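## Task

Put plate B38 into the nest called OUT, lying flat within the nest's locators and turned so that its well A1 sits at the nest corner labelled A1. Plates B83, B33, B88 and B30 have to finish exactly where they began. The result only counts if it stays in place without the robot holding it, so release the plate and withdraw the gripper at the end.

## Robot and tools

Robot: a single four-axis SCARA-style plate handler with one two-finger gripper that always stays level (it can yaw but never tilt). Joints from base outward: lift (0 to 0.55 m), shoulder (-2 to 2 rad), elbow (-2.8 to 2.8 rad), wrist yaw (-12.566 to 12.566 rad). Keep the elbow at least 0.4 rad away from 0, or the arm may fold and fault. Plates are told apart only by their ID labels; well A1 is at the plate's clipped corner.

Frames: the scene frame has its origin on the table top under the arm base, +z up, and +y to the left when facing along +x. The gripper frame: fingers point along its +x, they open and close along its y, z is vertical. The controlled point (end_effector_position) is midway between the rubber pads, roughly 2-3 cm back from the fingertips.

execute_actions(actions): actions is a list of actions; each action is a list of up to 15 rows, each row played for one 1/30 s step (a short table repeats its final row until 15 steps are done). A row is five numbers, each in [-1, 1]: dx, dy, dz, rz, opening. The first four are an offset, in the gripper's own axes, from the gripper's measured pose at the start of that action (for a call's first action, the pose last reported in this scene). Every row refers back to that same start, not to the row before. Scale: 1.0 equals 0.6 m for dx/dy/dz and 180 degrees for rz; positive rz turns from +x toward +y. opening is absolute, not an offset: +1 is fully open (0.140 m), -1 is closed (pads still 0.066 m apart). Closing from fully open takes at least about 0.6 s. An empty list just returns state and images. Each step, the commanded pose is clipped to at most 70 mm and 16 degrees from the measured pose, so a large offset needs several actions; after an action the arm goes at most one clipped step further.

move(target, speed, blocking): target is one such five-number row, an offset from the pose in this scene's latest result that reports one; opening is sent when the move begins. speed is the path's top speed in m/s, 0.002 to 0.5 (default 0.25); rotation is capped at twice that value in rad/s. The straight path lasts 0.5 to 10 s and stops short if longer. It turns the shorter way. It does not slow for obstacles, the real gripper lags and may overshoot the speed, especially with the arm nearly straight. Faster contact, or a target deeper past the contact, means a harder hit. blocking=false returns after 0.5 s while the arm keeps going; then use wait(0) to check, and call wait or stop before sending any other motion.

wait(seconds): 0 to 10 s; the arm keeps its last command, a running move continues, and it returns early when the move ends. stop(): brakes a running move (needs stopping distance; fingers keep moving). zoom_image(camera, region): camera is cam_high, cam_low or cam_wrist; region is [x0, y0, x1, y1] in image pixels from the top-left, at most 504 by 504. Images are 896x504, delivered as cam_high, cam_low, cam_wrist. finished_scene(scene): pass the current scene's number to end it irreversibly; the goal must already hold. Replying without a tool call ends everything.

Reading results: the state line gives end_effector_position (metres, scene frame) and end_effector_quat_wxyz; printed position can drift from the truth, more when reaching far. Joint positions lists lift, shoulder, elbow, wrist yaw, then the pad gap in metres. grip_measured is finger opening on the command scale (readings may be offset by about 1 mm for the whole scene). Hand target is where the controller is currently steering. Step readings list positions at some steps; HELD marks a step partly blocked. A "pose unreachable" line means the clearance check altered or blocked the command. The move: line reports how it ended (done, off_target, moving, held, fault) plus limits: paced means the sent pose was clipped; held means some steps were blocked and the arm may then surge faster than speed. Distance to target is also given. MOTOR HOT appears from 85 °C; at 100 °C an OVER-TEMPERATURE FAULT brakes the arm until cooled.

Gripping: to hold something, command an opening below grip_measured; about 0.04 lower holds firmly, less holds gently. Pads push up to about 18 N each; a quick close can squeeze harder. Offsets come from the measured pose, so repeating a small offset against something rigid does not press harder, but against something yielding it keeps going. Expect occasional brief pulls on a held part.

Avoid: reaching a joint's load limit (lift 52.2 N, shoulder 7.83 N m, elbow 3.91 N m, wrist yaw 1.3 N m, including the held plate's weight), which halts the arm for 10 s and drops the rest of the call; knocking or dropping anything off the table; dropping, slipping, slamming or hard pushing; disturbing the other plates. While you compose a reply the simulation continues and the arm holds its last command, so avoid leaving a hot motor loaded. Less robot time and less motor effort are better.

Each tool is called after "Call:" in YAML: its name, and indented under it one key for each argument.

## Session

Call:
execute_actions:
  actions: []

Call:
zoom_image:
  camera: "cam_low"
  region: [250, 220, 510, 380]

Scene clock: 0.00 s.
end_effector_position=(+0.3908, -0.0581, +0.0802) grip_measured=+1.00 end_effector_quat_wxyz=(+0.684, +0.000, +0.000, +0.730)
Joint positions: [0.075 0.13  1.219 0.287 0.14 ]
Motor temperatures (°C, as the motors report them): [31 25 26 28]
Hand target: +0.391, -0.058, +0.080; +0.684, +0.000, +0.000, +0.730
camera_calibration (this result's frames):
cam_wrist: T_world_to_cam=[[0.997952, 0.0638268, 0.00429647, -0.378374], [0.0418439, -0.600489, -0.798538, 0.000327724], [-0.0483881, 0.797082, -0.60193, 0.209142], [0, 0, 0, 1]] pos_world=[0.387706, -0.142356, 0.127776]

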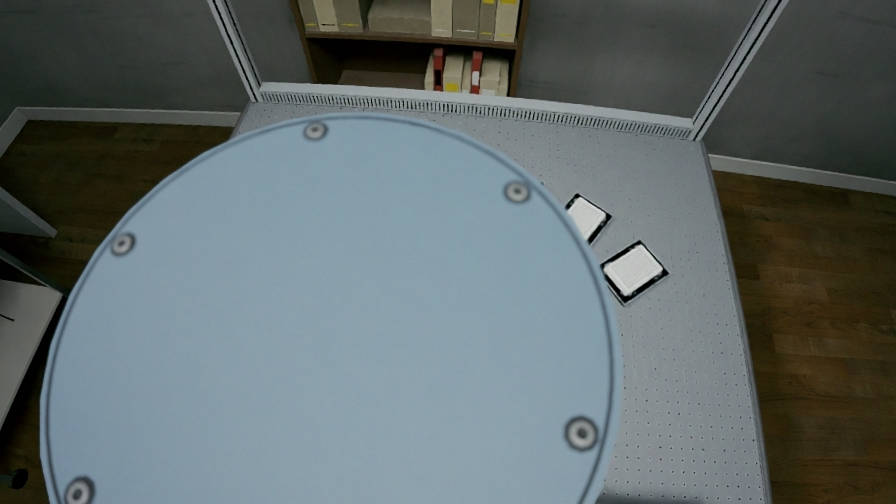

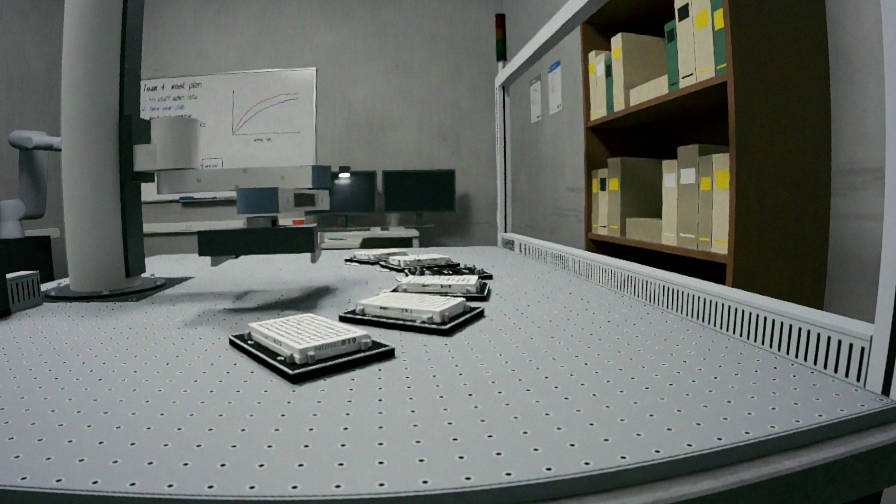

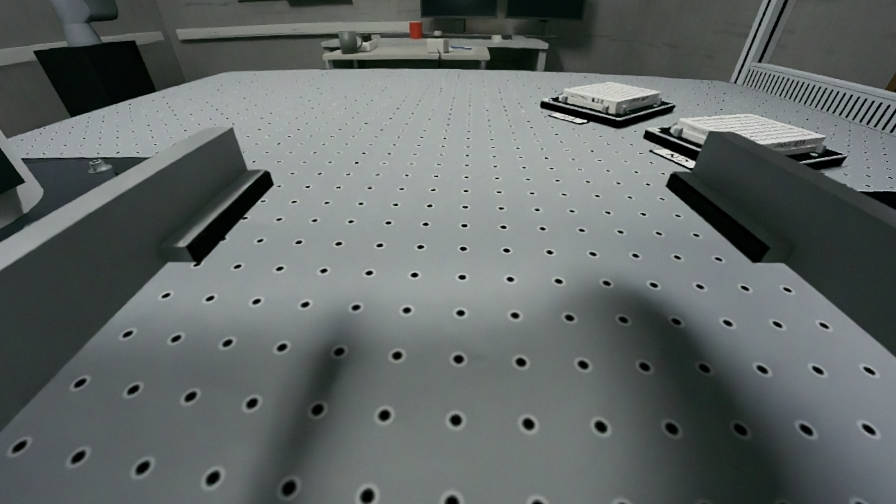

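Region (250, 220, 510, 380) of cam_low's 896x504 image, scaled by 1.938, with more detail than that image has; it fills the top 310 rows of this view, and the rest is white.

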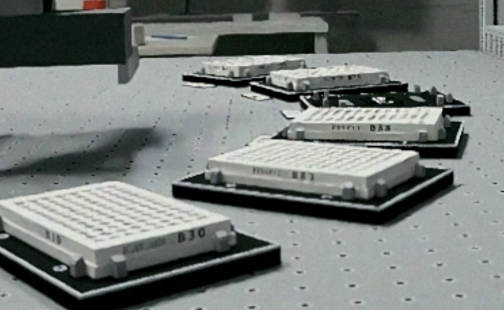

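Call:
move:
  target: [0.04,-0.137,0.18,-0.52,1]
  speed: 0.5

Call:
zoom_image:
  camera: "cam_wrist"
  region: [230, 170, 700, 370]

Scene clock: 3.10 s.
end_effector_position=(+0.4713, -0.0287, +0.1882) grip_measured=+1.00 end_effector_quat_wxyz=(+1.000, +0.000, +0.000, +0.001)
Joint positions: [ 0.183  0.844  0.603 -1.444  0.14 ]
Motor temperatures (°C, as the motors report them): [31 25 26 28]
Hand target: +0.471, -0.029, +0.188; +1.000, +0.000, +0.000, +0.001
Off the commanded pose: 0.000 m, 0 deg.
move: done
camera_calibration (this result's frames):
cam_wrist: T_world_to_cam=[[0.00131603, -0.99999, 0.00429647, -0.0218347], [-0.60193, -0.0042231, -0.798538, 0.421405], [0.798548, -0.00153527, -0.60193, -0.167447], [0, 0, 0, 1]] pos_world=[0.3874, -0.020312, 0.23581]

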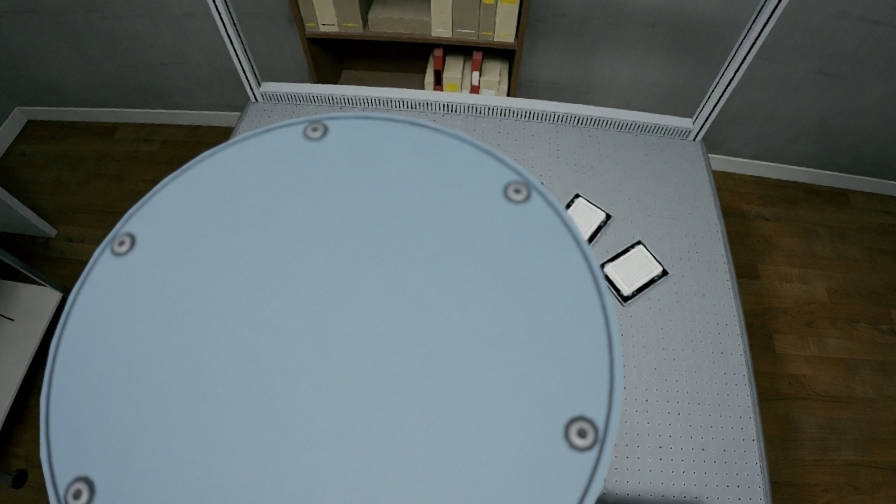

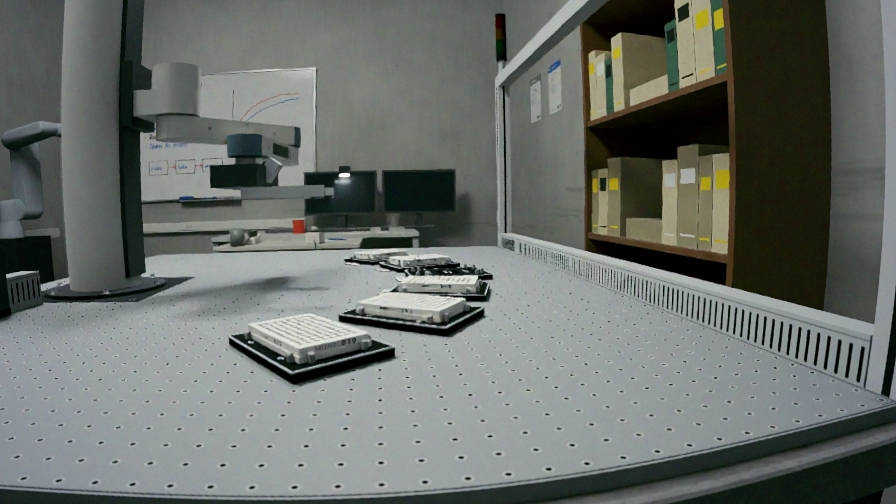

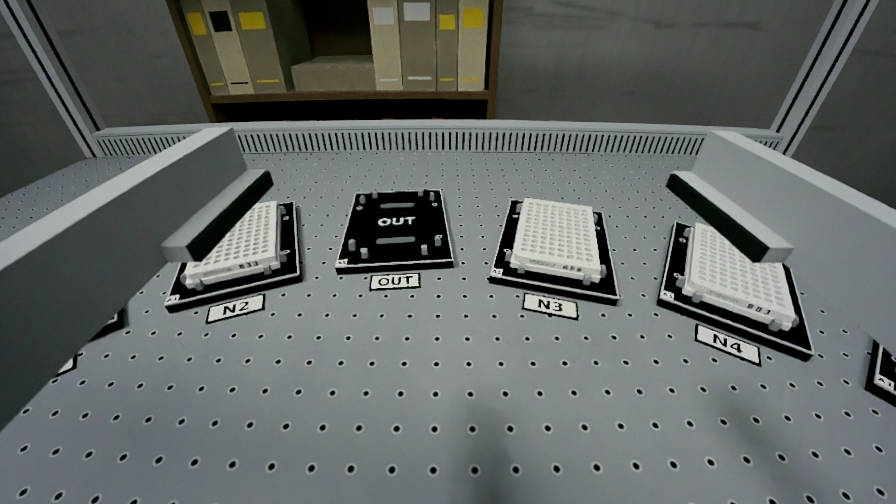

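Region (230, 170, 700, 370) of cam_wrist's 896x504 image, scaled by 1.072, with more detail than that image has; it fills the top 214 rows of this view, and the rest is white.

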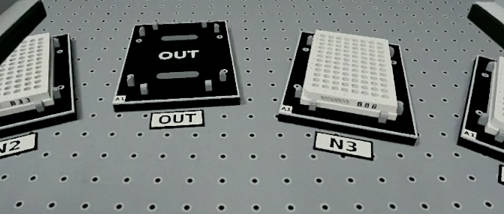

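Call:
zoom_image:
  camera: "cam_wrist"
  region: [160, 180, 320, 320]

Call:
zoom_image:
  camera: "cam_wrist"
  region: [480, 190, 640, 320]

Call:
zoom_image:
  camera: "cam_wrist"
  region: [320, 180, 470, 290]

Region (160, 180, 320, 320) of cam_wrist's 896x504 image, scaled by 3.150, with more detail than that image has; it fills the top 441 rows of this view, and the rest is white.

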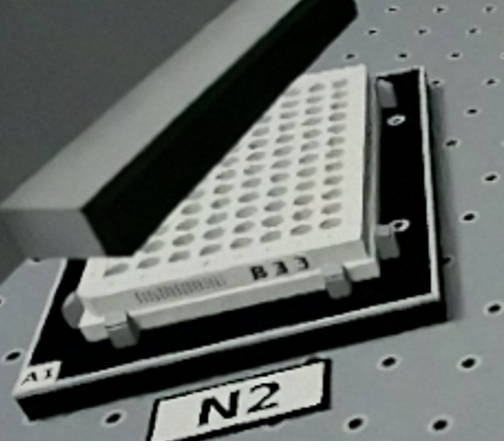

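Region (480, 190, 640, 320) of cam_wrist's 896x504 image, scaled by 3.150, with more detail than that image has; it fills the top 410 rows of this view, and the rest is white.

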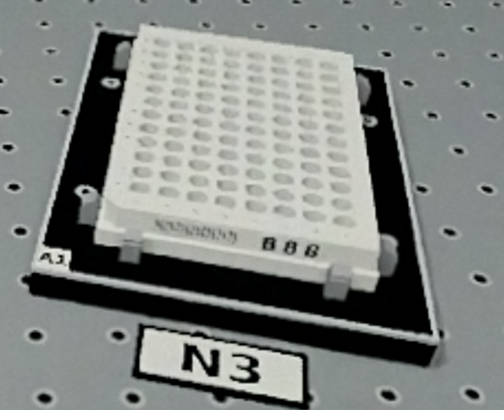

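Region (320, 180, 470, 290) of cam_wrist's 896x504 image, scaled by 3.360, with more detail than that image has; it fills the top 370 rows of this view, and the rest is white.

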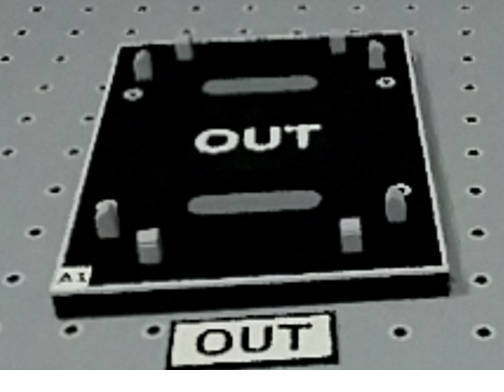

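Call:
move:
  target: [0.302,0.103,-0.145,0.029,0]
  speed: 0.5

Call:
zoom_image:
  camera: "cam_wrist"
  region: [310, 170, 630, 410]

Scene clock: 7.37 s.
end_effector_position=(+0.6524, +0.0335, +0.1012) grip_measured=+0.00 end_effector_quat_wxyz=(+0.999, +0.000, +0.000, +0.047)
Joint positions: [ 0.096  0.835  1.412 -2.153  0.103]
Motor temperatures (°C, as the motors report them): [31 25 26 28]
Hand target: +0.652, +0.034, +0.101; +0.999, +0.000, +0.000, +0.047
Off the commanded pose: 0.000 m, 0 deg.
move: done
camera_calibration (this result's frames):
cam_wrist: T_world_to_cam=[[0.0924874, -0.995705, 0.00429647, -0.0191563], [-0.599038, -0.0590881, -0.798538, 0.461126], [0.795361, 0.0712809, -0.60193, -0.364725], [0, 0, 0, 1]] pos_world=[0.568092, 0.0341709, 0.14877]

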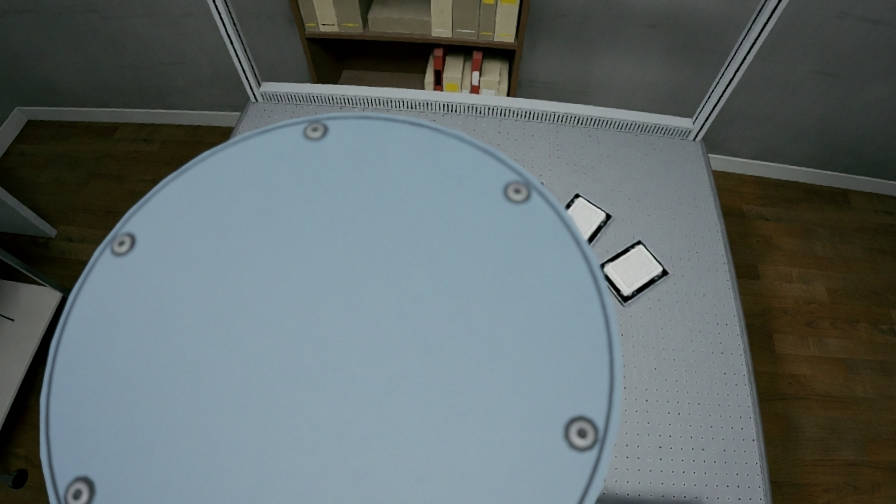

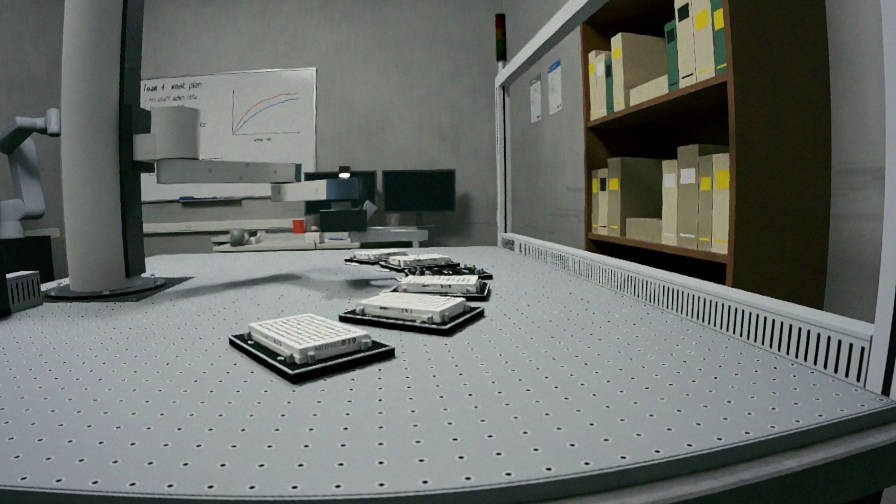

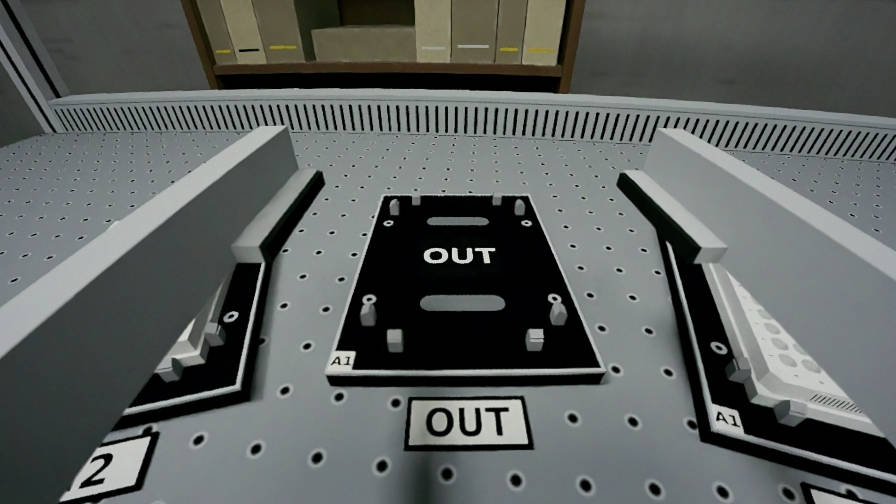

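Region (310, 170, 630, 410) of cam_wrist's 896x504 image, scaled by 1.575, with more detail than that image has; it fills the top 378 rows of this view, and the rest is white.

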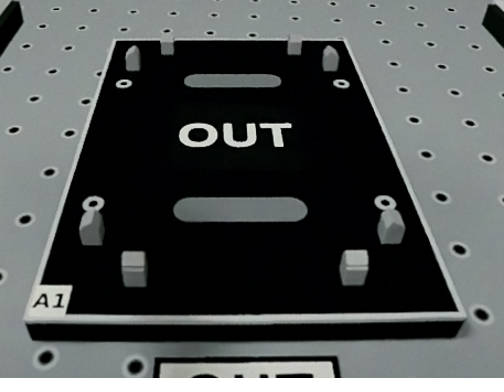

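Call:
move:
  target: [-0.148,0.484,0,0.205,0]
  speed: 0.5

Call:
zoom_image:
  camera: "cam_wrist"
  region: [310, 170, 630, 410]

Scene clock: 9.70 s.
end_effector_position=(+0.5369, +0.3145, +0.1012) grip_measured=+0.00 end_effector_quat_wxyz=(+0.933, +0.000, +0.000, +0.361)
Joint positions: [ 0.096  1.479  1.416 -2.157  0.103]
Motor temperatures (°C, as the motors report them): [31 25 26 28]
Hand target: +0.537, +0.314, +0.101; +0.933, +0.000, +0.000, +0.361
Off the commanded pose: 0.000 m, 0 deg.
move: done; limits=paced
camera_calibration (this result's frames):
cam_wrist: T_world_to_cam=[[0.672025, -0.740516, 0.00429647, -0.120078], [-0.443441, -0.40706, -0.798538, 0.43442], [0.593079, 0.534732, -0.60193, -0.330005], [0, 0, 0, 1]] pos_world=[0.469054, 0.264379, 0.148777]

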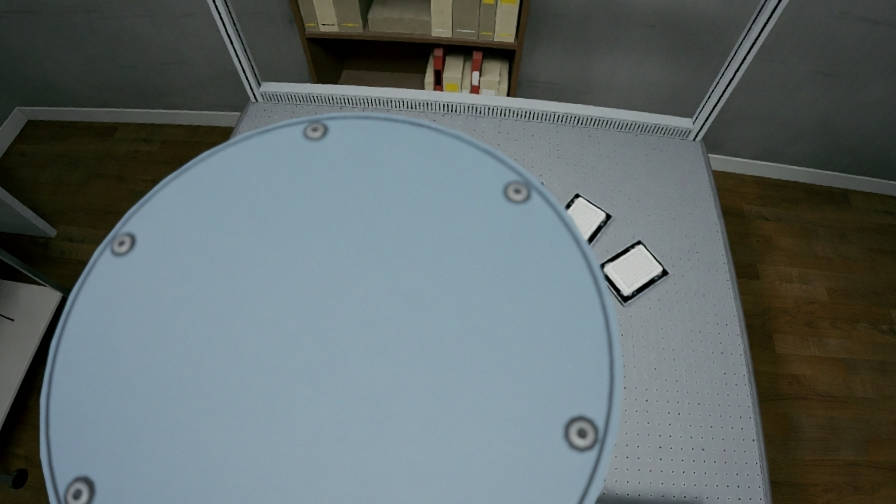

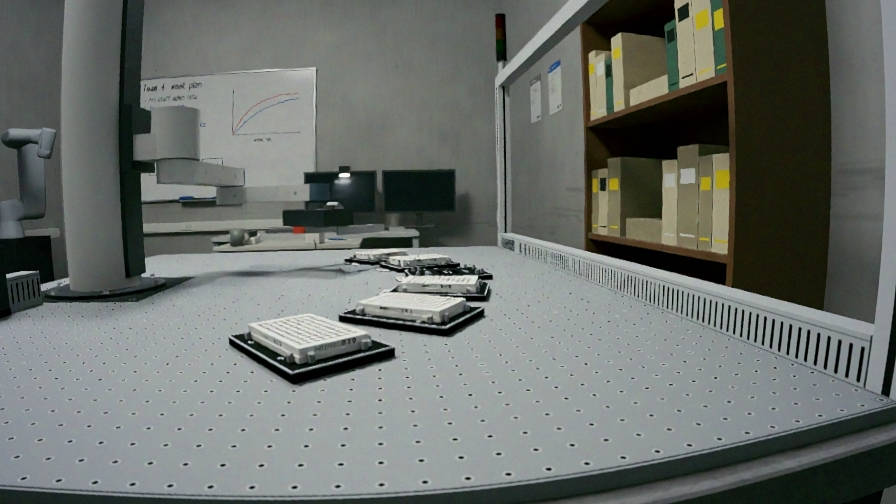

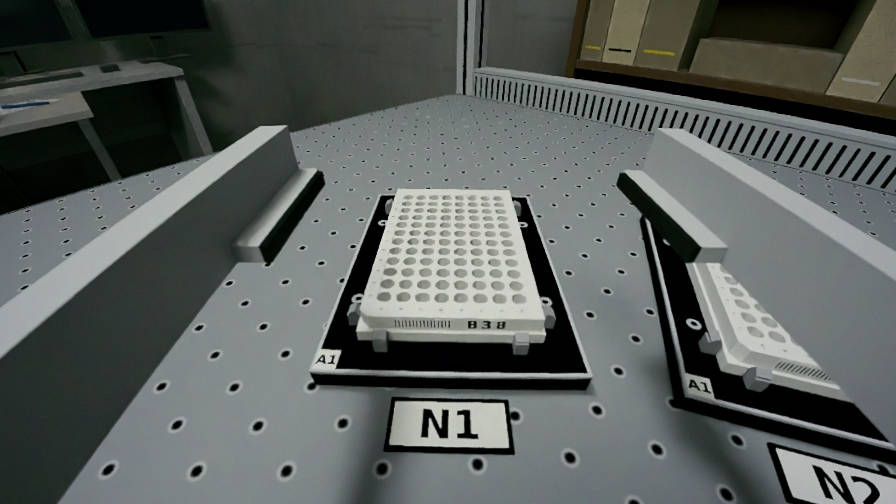

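Region (310, 170, 630, 410) of cam_wrist's 896x504 image, scaled by 1.575, with more detail than that image has; it fills the top 378 rows of this view, and the rest is white.

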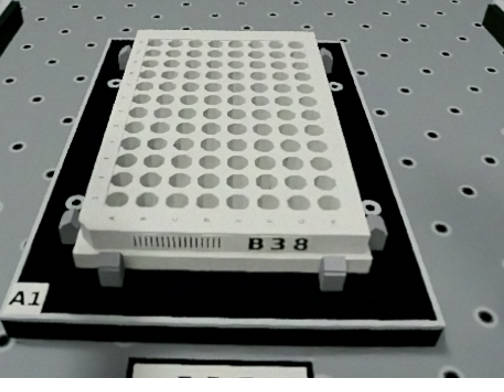

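Call:
move:
  target: [0.132,0.0082,-0.09,-0.009,0]
  speed: 0.3

Call:
move:
  target: [0,0,-0.031,0,0]
  speed: 0.04

Call:
move:
  target: [0,0,0,0,-0.42]

Call:
move:
  target: [0,0,0,0,-0.52]

Scene clock: 12.90 s.
end_effector_position=(+0.5922, +0.3714, +0.0472) grip_measured=+0.00 end_effector_quat_wxyz=(+0.938, +0.000, +0.000, +0.347)
Joint positions: [ 0.042  1.314  1.867 -2.471  0.103]
Motor temperatures (°C, as the motors report them): [31 25 26 28]
Hand target: +0.592, +0.371, +0.047; +0.938, +0.000, +0.000, +0.347
Off the commanded pose: 0.000 m, 0 deg.
move: done
camera_calibration (this result's frames):
cam_wrist: T_world_to_cam=[[0.650917, -0.759136, 0.00429647, -0.0954796], [-0.454722, -0.394418, -0.798538, 0.440933], [0.607894, 0.517828, -0.60193, -0.428247], [0, 0, 0, 1]] pos_world=[0.52298, 0.323188, 0.0947372]

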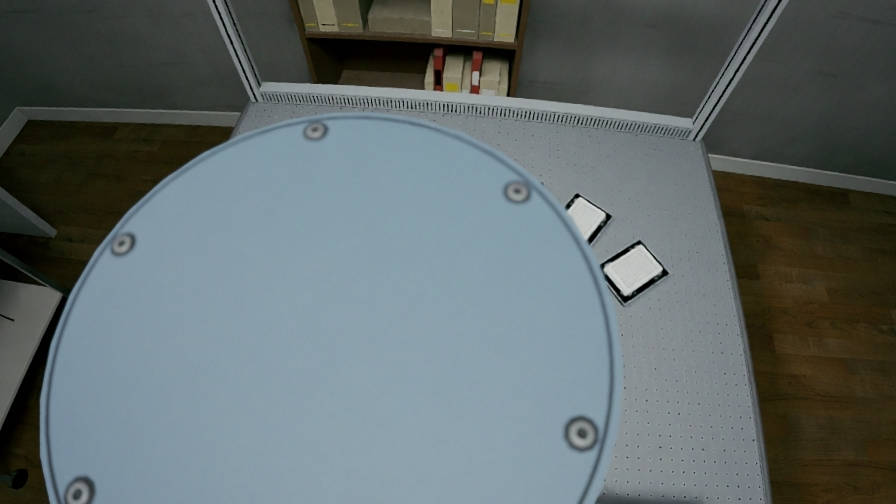

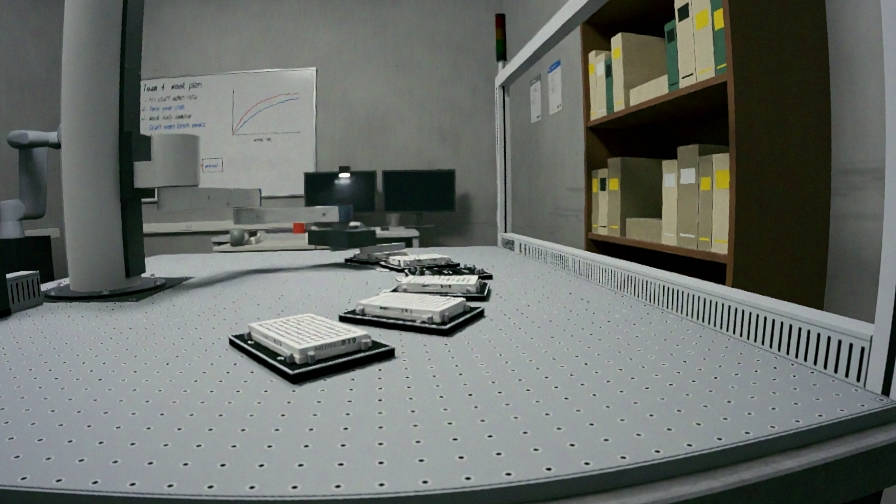

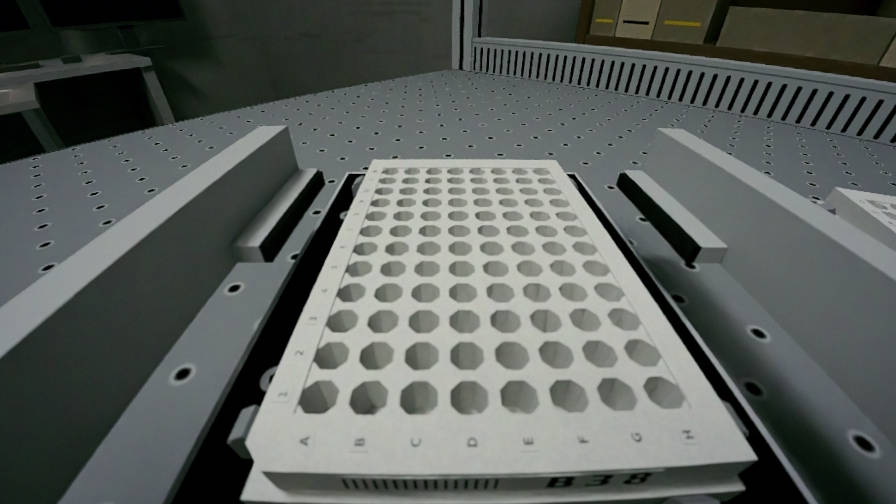

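Scene clock: 13.60 s.
end_effector_position=(+0.5922, +0.3714, +0.0285) grip_measured=+0.00 end_effector_quat_wxyz=(+0.938, +0.000, +0.000, +0.347)
Joint positions: [ 0.024  1.314  1.867 -2.471  0.103]
Motor temperatures (°C, as the motors report them): [31 25 26 28]
Hand target: +0.592, +0.371, +0.029; +0.938, +0.000, +0.000, +0.347
Off the commanded pose: 0.000 m, 0 deg.
move: done
camera_calibration (this result's frames):
cam_wrist: T_world_to_cam=[[0.650917, -0.759136, 0.00429647, -0.0953995], [-0.454722, -0.394418, -0.798538, 0.426048], [0.607894, 0.517828, -0.60193, -0.439467], [0, 0, 0, 1]] pos_world=[0.52298, 0.323188, 0.0760974]

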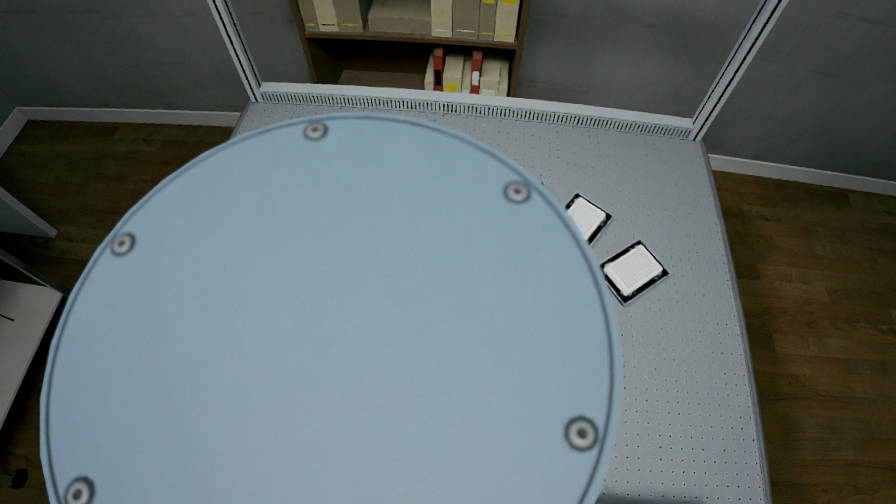

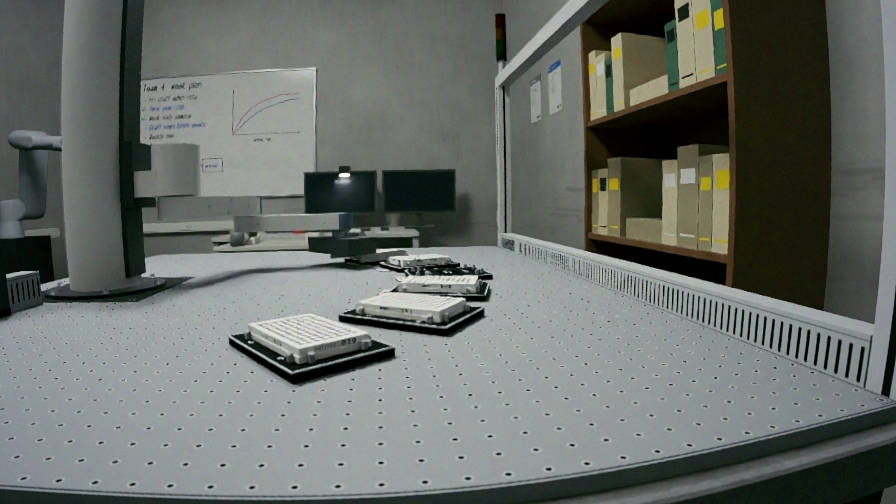

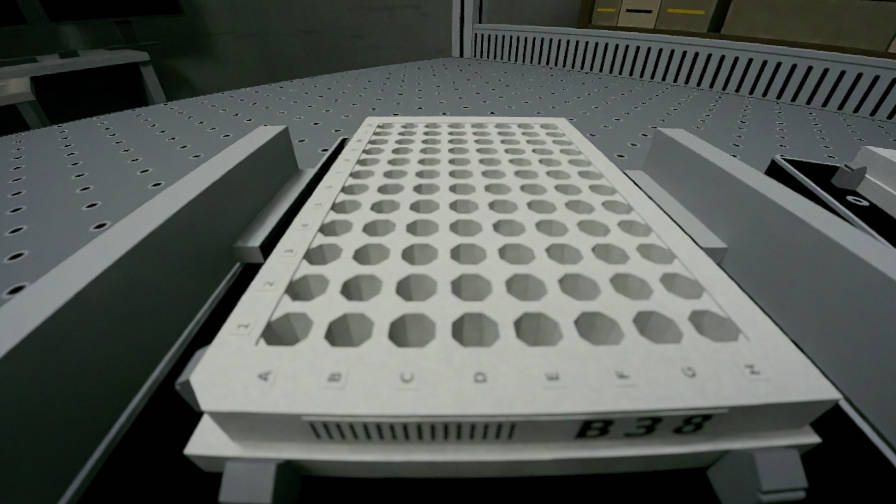

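Scene clock: 14.10 s.
end_effector_position=(+0.5922, +0.3714, +0.0285) grip_measured=-0.42 end_effector_quat_wxyz=(+0.938, +0.000, +0.000, +0.347)
Joint positions: [ 0.024  1.314  1.867 -2.471  0.087]
Motor temperatures (°C, as the motors report them): [31 25 26 28]
Hand target: +0.592, +0.371, +0.029; +0.938, +0.000, +0.000, +0.347
Off the commanded pose: 0.000 m, 0 deg.
move: done
camera_calibration (this result's frames):
cam_wrist: T_world_to_cam=[[0.650918, -0.759136, 0.00429647, -0.0954], [-0.454722, -0.394419, -0.798538, 0.426049], [0.607893, 0.517829, -0.60193, -0.439467], [0, 0, 0, 1]] pos_world=[0.52298, 0.323188, 0.0760977]

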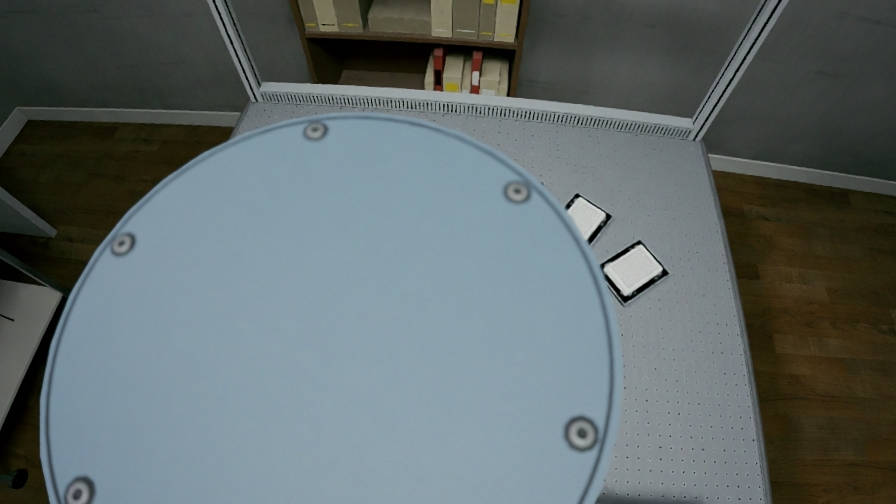

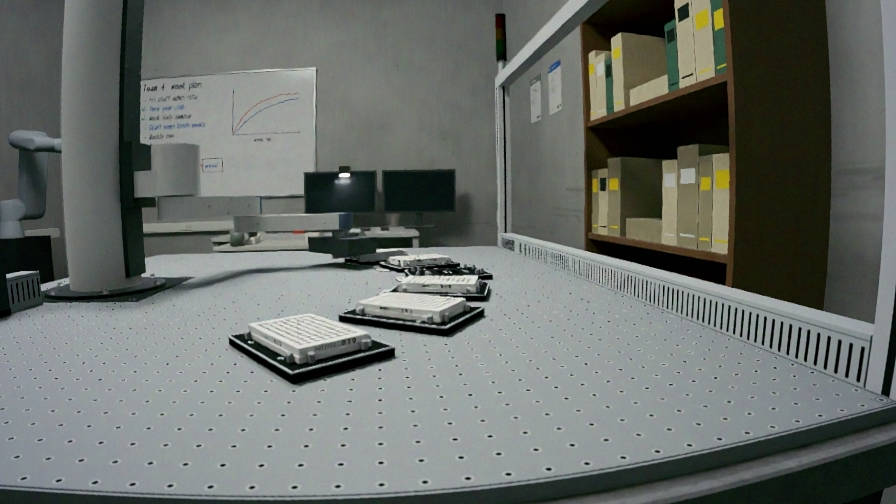

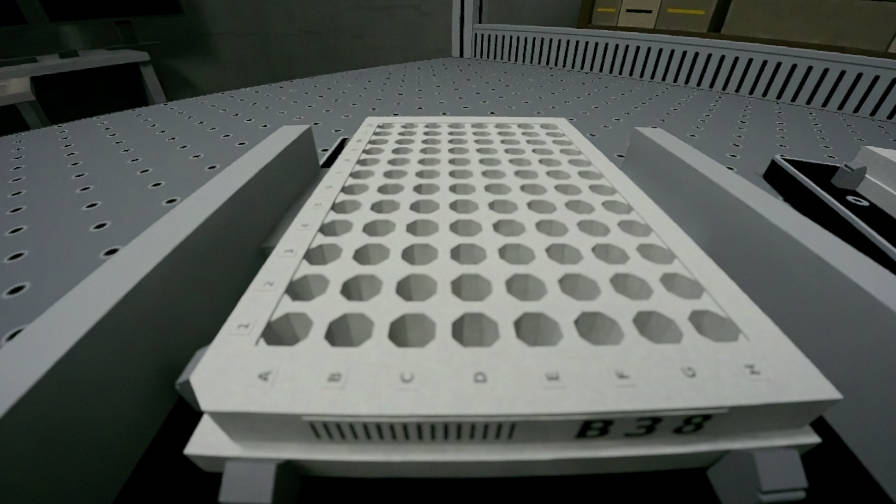

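Scene clock: 14.60 s.
end_effector_position=(+0.5922, +0.3714, +0.0285) grip_measured=-0.47 end_effector_quat_wxyz=(+0.938, +0.000, +0.000, +0.348)
Joint positions: [ 0.024  1.314  1.867 -2.471  0.085]
Motor temperatures (°C, as the motors report them): [31 25 26 28]
Hand target: +0.592, +0.371, +0.029; +0.938, +0.000, +0.000, +0.347
Off the commanded pose: 0.000 m, 0 deg.
move: done
camera_calibration (this result's frames):
cam_wrist: T_world_to_cam=[[0.651037, -0.759034, 0.00429647, -0.0954799], [-0.45466, -0.39449, -0.798538, 0.426041], [0.607812, 0.517924, -0.60193, -0.439456], [0, 0, 0, 1]] pos_world=[0.522971, 0.323202, 0.0760977]

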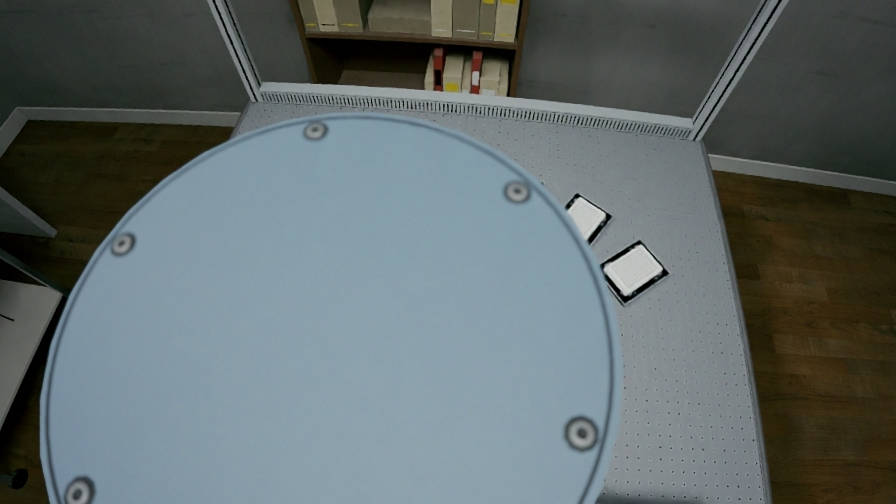

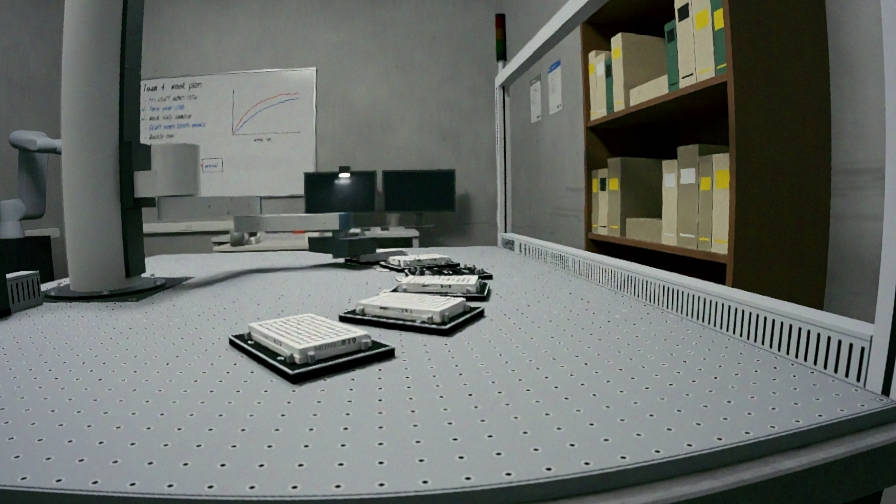

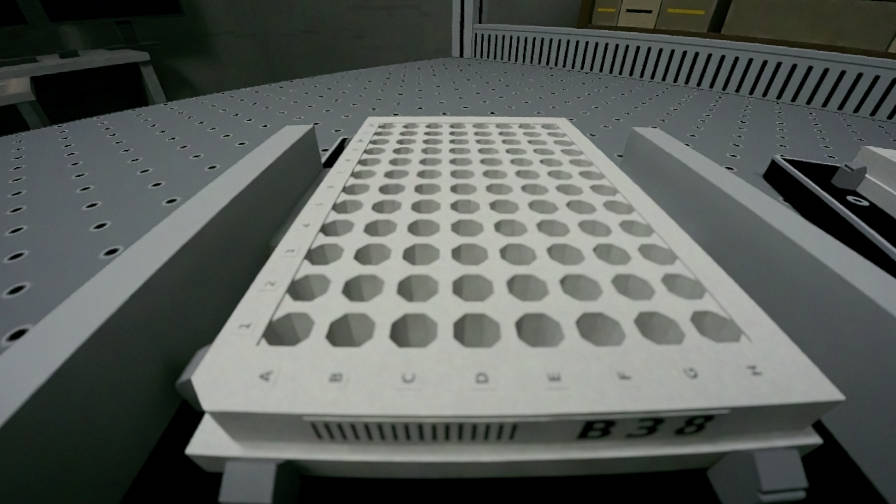

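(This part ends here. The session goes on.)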